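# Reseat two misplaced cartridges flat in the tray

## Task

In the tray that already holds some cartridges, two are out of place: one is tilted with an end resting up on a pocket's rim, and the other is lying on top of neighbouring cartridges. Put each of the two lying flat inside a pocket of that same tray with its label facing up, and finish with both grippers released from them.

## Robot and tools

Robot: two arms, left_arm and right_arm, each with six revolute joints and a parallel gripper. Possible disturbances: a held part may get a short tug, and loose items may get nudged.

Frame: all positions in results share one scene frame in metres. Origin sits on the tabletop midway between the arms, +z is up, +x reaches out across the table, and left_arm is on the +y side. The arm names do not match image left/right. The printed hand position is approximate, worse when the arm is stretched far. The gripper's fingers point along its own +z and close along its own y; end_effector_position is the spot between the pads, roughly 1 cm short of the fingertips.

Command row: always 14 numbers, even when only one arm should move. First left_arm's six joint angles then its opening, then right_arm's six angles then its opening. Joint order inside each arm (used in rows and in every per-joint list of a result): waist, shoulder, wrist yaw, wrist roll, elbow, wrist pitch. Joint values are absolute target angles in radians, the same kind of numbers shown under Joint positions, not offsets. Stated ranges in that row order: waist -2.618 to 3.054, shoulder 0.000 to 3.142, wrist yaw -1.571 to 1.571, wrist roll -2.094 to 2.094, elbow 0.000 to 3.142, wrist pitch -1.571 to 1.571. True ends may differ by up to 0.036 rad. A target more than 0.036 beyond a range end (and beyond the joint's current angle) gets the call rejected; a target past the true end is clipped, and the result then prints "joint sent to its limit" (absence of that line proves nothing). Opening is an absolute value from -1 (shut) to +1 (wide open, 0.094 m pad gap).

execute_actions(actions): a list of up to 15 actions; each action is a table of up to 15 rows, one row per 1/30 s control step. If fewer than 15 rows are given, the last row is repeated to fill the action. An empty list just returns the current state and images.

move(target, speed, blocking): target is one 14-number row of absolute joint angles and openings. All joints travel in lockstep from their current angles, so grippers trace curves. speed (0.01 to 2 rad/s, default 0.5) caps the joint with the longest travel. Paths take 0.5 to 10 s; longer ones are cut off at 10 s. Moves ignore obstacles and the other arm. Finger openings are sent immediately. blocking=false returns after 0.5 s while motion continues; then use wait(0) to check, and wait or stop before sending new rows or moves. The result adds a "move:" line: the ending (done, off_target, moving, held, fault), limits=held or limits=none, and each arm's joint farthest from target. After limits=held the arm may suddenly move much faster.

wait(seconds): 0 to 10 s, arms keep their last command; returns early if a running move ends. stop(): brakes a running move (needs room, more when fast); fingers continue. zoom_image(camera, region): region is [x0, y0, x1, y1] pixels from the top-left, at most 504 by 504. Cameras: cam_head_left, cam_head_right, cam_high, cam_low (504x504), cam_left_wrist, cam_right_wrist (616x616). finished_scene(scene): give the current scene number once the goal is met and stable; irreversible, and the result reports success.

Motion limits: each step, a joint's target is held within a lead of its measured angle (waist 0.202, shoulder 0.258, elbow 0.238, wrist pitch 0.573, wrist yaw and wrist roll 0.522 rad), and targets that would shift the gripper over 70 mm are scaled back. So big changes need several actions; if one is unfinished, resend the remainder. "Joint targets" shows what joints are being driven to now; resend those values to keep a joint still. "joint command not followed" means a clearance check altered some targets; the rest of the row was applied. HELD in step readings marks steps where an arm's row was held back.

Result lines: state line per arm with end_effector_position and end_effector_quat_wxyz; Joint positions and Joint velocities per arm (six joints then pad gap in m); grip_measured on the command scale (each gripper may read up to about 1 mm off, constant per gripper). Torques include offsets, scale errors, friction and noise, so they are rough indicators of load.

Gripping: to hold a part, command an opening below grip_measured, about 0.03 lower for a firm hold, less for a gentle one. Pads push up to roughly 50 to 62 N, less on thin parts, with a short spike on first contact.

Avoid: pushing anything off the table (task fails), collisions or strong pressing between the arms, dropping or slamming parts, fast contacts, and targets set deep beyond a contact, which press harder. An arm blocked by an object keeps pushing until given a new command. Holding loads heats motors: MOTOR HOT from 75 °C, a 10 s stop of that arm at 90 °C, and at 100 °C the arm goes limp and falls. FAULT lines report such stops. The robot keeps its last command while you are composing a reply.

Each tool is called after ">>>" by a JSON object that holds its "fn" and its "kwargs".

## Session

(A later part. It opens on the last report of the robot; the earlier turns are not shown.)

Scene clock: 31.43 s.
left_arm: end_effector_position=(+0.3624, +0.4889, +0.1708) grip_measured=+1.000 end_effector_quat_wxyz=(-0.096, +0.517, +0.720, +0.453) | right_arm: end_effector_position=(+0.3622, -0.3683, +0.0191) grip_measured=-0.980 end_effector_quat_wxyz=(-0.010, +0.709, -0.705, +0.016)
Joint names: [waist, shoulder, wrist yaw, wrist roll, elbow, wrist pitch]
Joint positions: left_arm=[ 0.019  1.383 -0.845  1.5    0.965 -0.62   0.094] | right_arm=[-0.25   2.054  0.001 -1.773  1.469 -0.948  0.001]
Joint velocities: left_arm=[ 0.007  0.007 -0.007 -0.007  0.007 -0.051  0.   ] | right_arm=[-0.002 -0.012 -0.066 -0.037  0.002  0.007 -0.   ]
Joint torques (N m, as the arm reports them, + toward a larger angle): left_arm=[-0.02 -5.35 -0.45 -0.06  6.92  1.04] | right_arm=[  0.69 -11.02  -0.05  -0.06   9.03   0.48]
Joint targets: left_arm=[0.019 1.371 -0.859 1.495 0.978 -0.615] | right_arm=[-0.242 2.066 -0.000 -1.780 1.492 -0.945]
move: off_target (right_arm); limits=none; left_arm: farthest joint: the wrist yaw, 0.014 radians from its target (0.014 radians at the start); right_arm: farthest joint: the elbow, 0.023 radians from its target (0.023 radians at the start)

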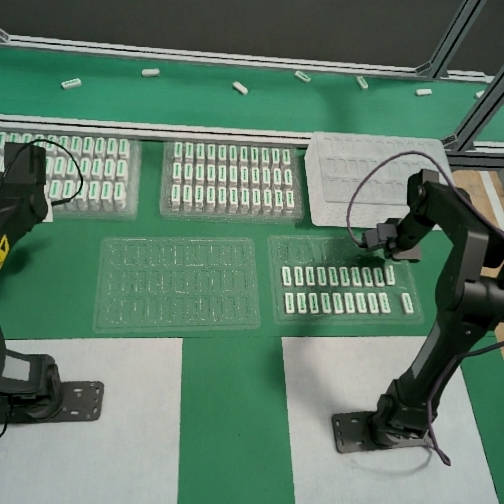

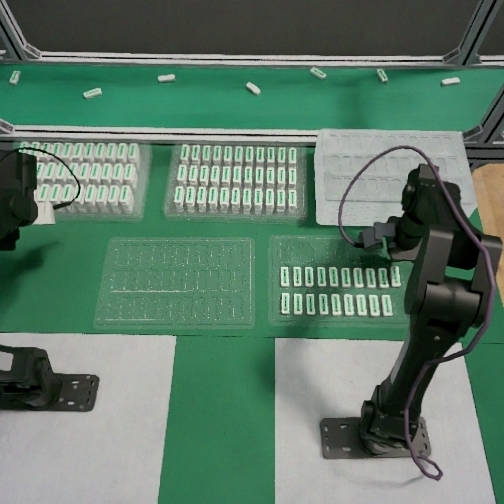

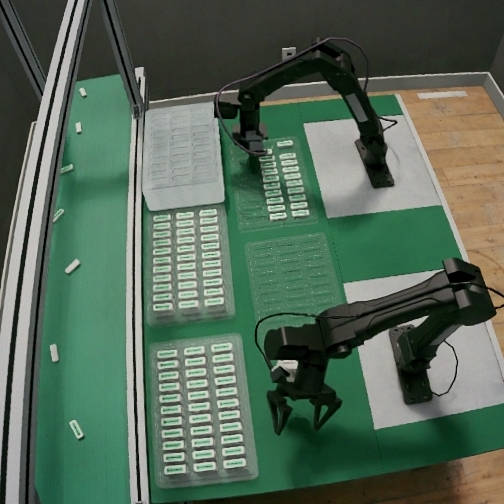

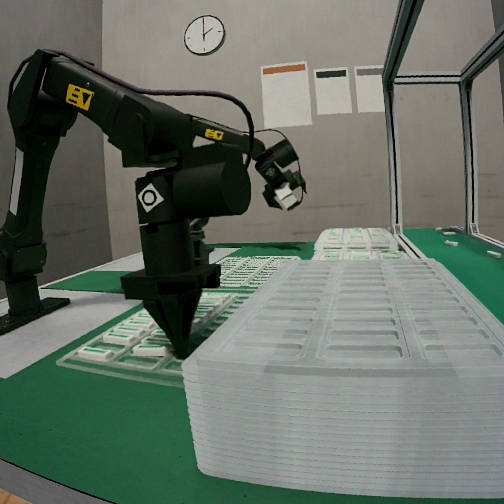

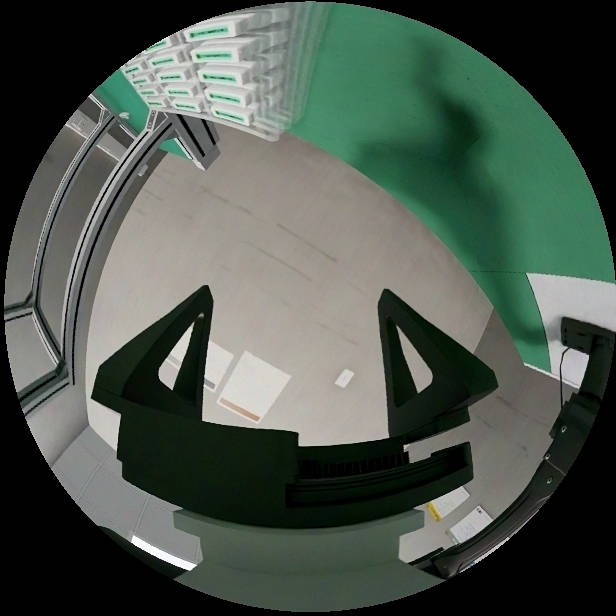

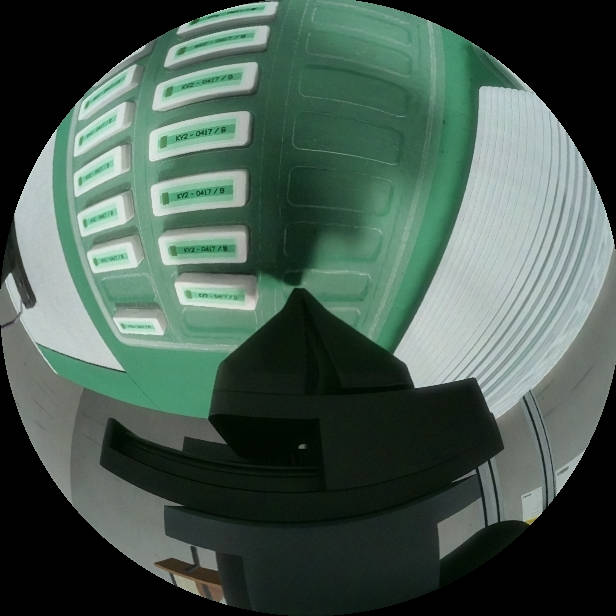

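>>> {"fn": "move", "kwargs": {"target": [0.019,1.371,-0.859,1.495,0.978,-0.615,1,-0.272,2.066,0,-1.78,1.492,-1.06,-1], "speed": 0.07}}

>>> {"fn": "move", "kwargs": {"target": [0.019,1.371,-0.859,1.495,0.978,-0.615,1,-0.272,2.066,0,-1.78,1.492,-0.95,-1], "speed": 0.2}}

>>> {"fn": "zoom_image", "kwargs": {"camera": "cam_low", "region": [60,290,210,400]}}

Scene clock: 34.33 s.
left_arm: end_effector_position=(+0.3624, +0.4889, +0.1708) grip_measured=+1.000 end_effector_quat_wxyz=(-0.096, +0.517, +0.720, +0.453) | right_arm: end_effector_position=(+0.3394, -0.3680, +0.0193) grip_measured=-0.980 end_effector_quat_wxyz=(+0.014, +0.705, -0.709, -0.022)
Joint names: [waist, shoulder, wrist yaw, wrist roll, elbow, wrist pitch]
Joint positions: left_arm=[ 0.019  1.383 -0.845  1.5    0.965 -0.62   0.094] | right_arm=[-0.261  2.054  0.001 -1.773  1.469 -1.038  0.001]
Joint velocities: left_arm=[-0.002 -0.007 -0.022  0.007 -0.002  0.066  0.   ] | right_arm=[ 0.002  0.002 -0.007  0.022 -0.017 -0.081 -0.   ]
Joint torques (N m, as the arm reports them, + toward a larger angle): left_arm=[-0.02 -5.35 -0.45 -0.06  6.91  1.04] | right_arm=[ -0.88 -10.81  -0.04  -0.05   8.88   0.09]
Joint targets: left_arm=[0.019 1.371 -0.859 1.495 0.978 -0.615] | right_arm=[-0.272 2.066 -0.000 -1.780 1.492 -1.060]
move: off_target (right_arm); limits=none; left_arm: farthest joint: the wrist yaw, 0.014 radians from its target (0.014 radians at the start); right_arm: farthest joint: the elbow, 0.023 radians from its target (0.023 radians at the start)

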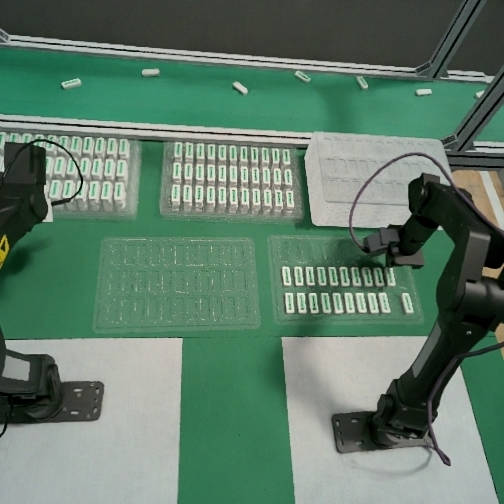

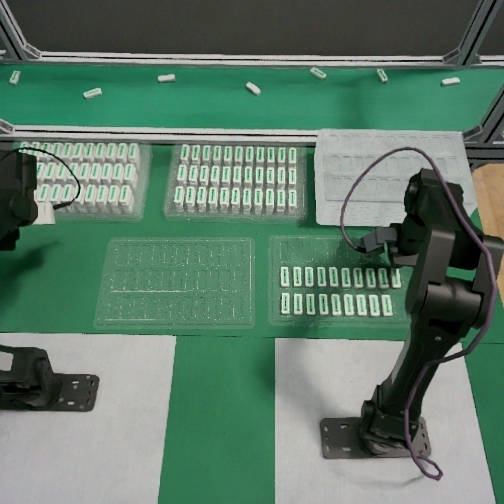

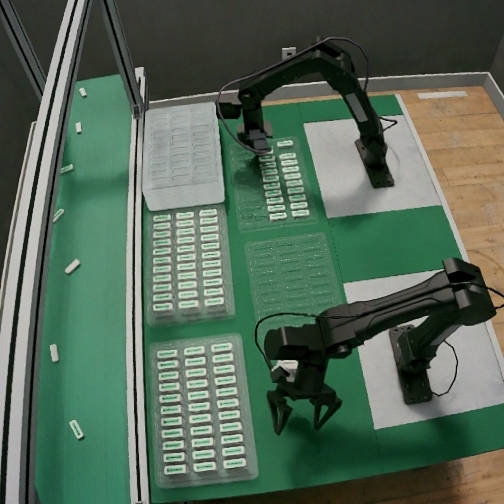

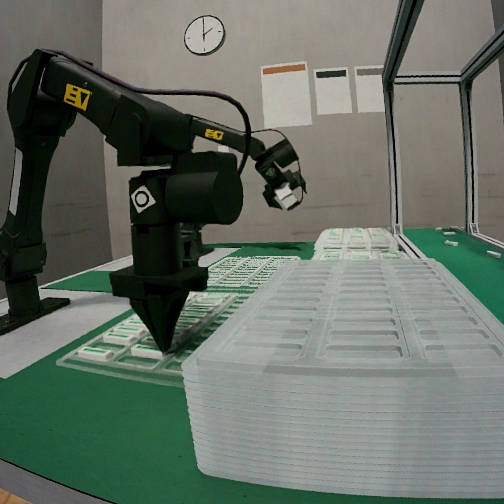

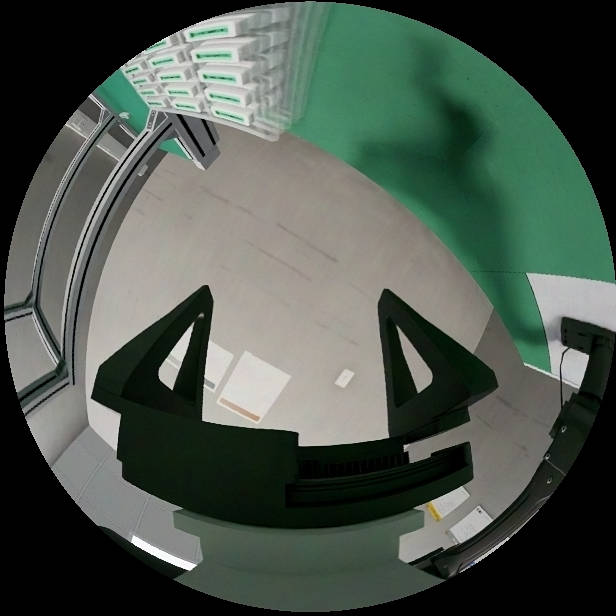

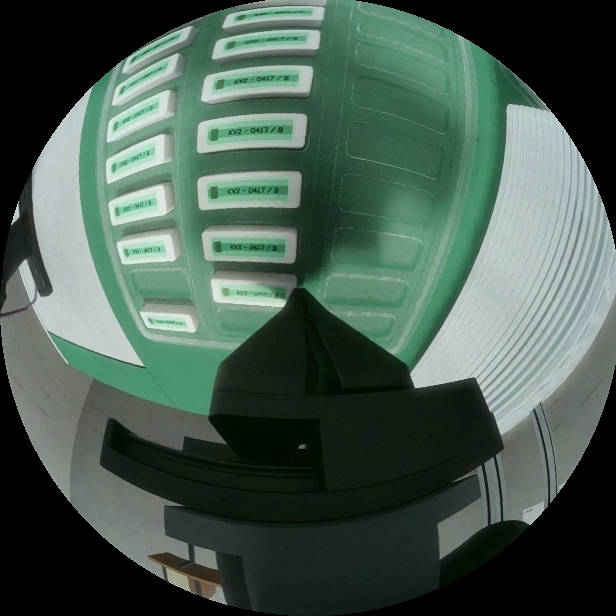

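Scene clock: 35.37 s.
left_arm: end_effector_position=(+0.3624, +0.4889, +0.1708) grip_measured=+1.000 end_effector_quat_wxyz=(-0.096, +0.517, +0.720, +0.453) | right_arm: end_effector_position=(+0.3600, -0.3723, +0.0190) grip_measured=-0.980 end_effector_quat_wxyz=(-0.009, +0.705, -0.709, +0.014)
Joint names: [waist, shoulder, wrist yaw, wrist roll, elbow, wrist pitch]
Joint positions: left_arm=[ 0.019  1.383 -0.845  1.5    0.965 -0.62   0.094] | right_arm=[-0.261  2.054  0.001 -1.773  1.469 -0.953  0.001]
Joint velocities: left_arm=[-0.012 -0.002 -0.051  0.022  0.012  0.007  0.   ] | right_arm=[-0.002 -0.017 -0.037  0.022 -0.002 -0.051  0.   ]
Joint torques (N m, as the arm reports them, + toward a larger angle): left_arm=[-0.02 -5.35 -0.45 -0.06  6.92  1.05] | right_arm=[ -0.87 -10.97  -0.04  -0.05   9.05   0.48]
Joint targets: left_arm=[0.019 1.371 -0.859 1.495 0.978 -0.615] | right_arm=[-0.272 2.066 -0.000 -1.780 1.492 -0.950]
move: off_target (right_arm); limits=none; left_arm: farthest joint: the wrist yaw, 0.014 radians from its target (0.014 radians at the start); right_arm: farthest joint: the elbow, 0.023 radians from its target (0.023 radians at the start)

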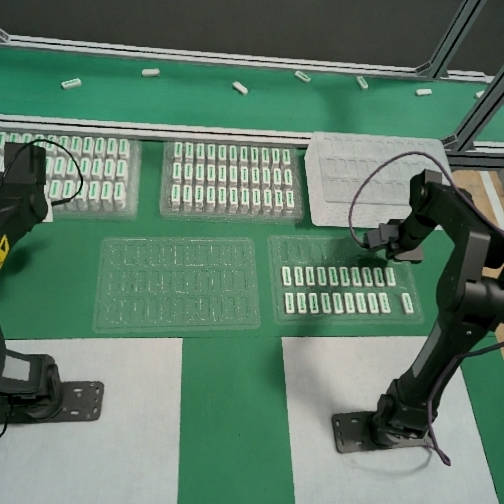

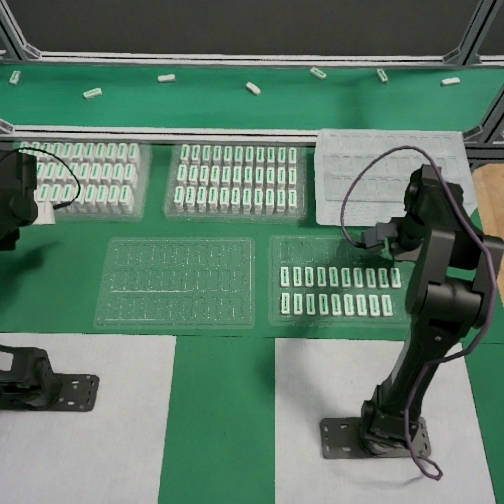

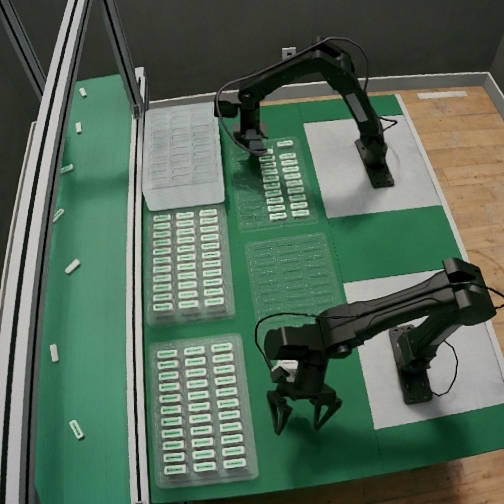

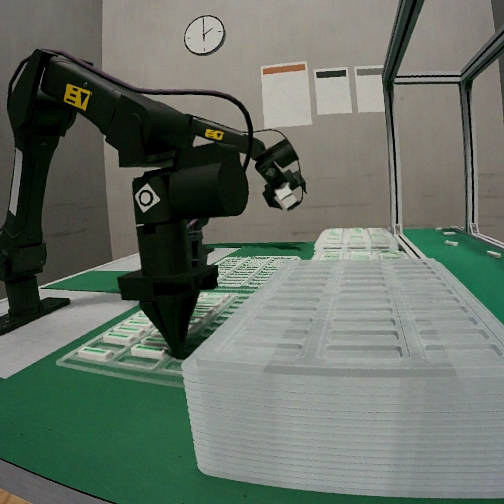

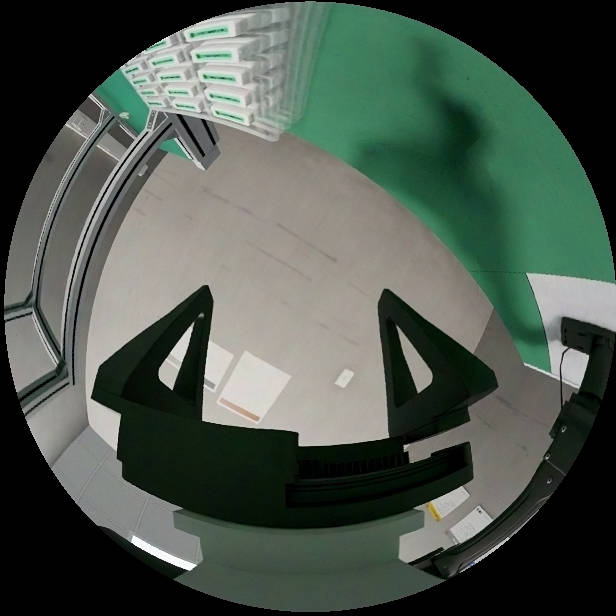

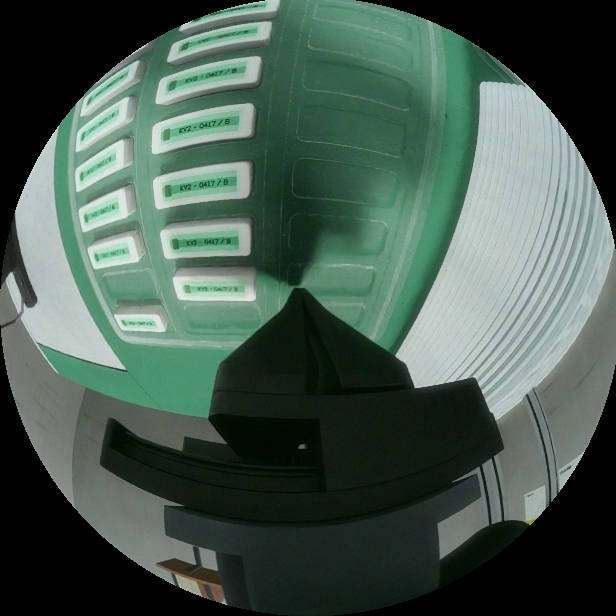

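Region (60, 290, 210, 400) of cam_low's 504x504 image, scaled by 3.360, with more detail than that image has; it fills the top 370 rows of this view, and the rest is white.

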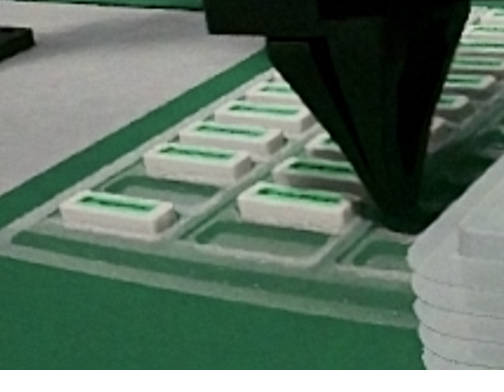

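>>> {"fn": "finished_scene", "kwargs": {"scene": 2}}

The scene is finished: the task was done.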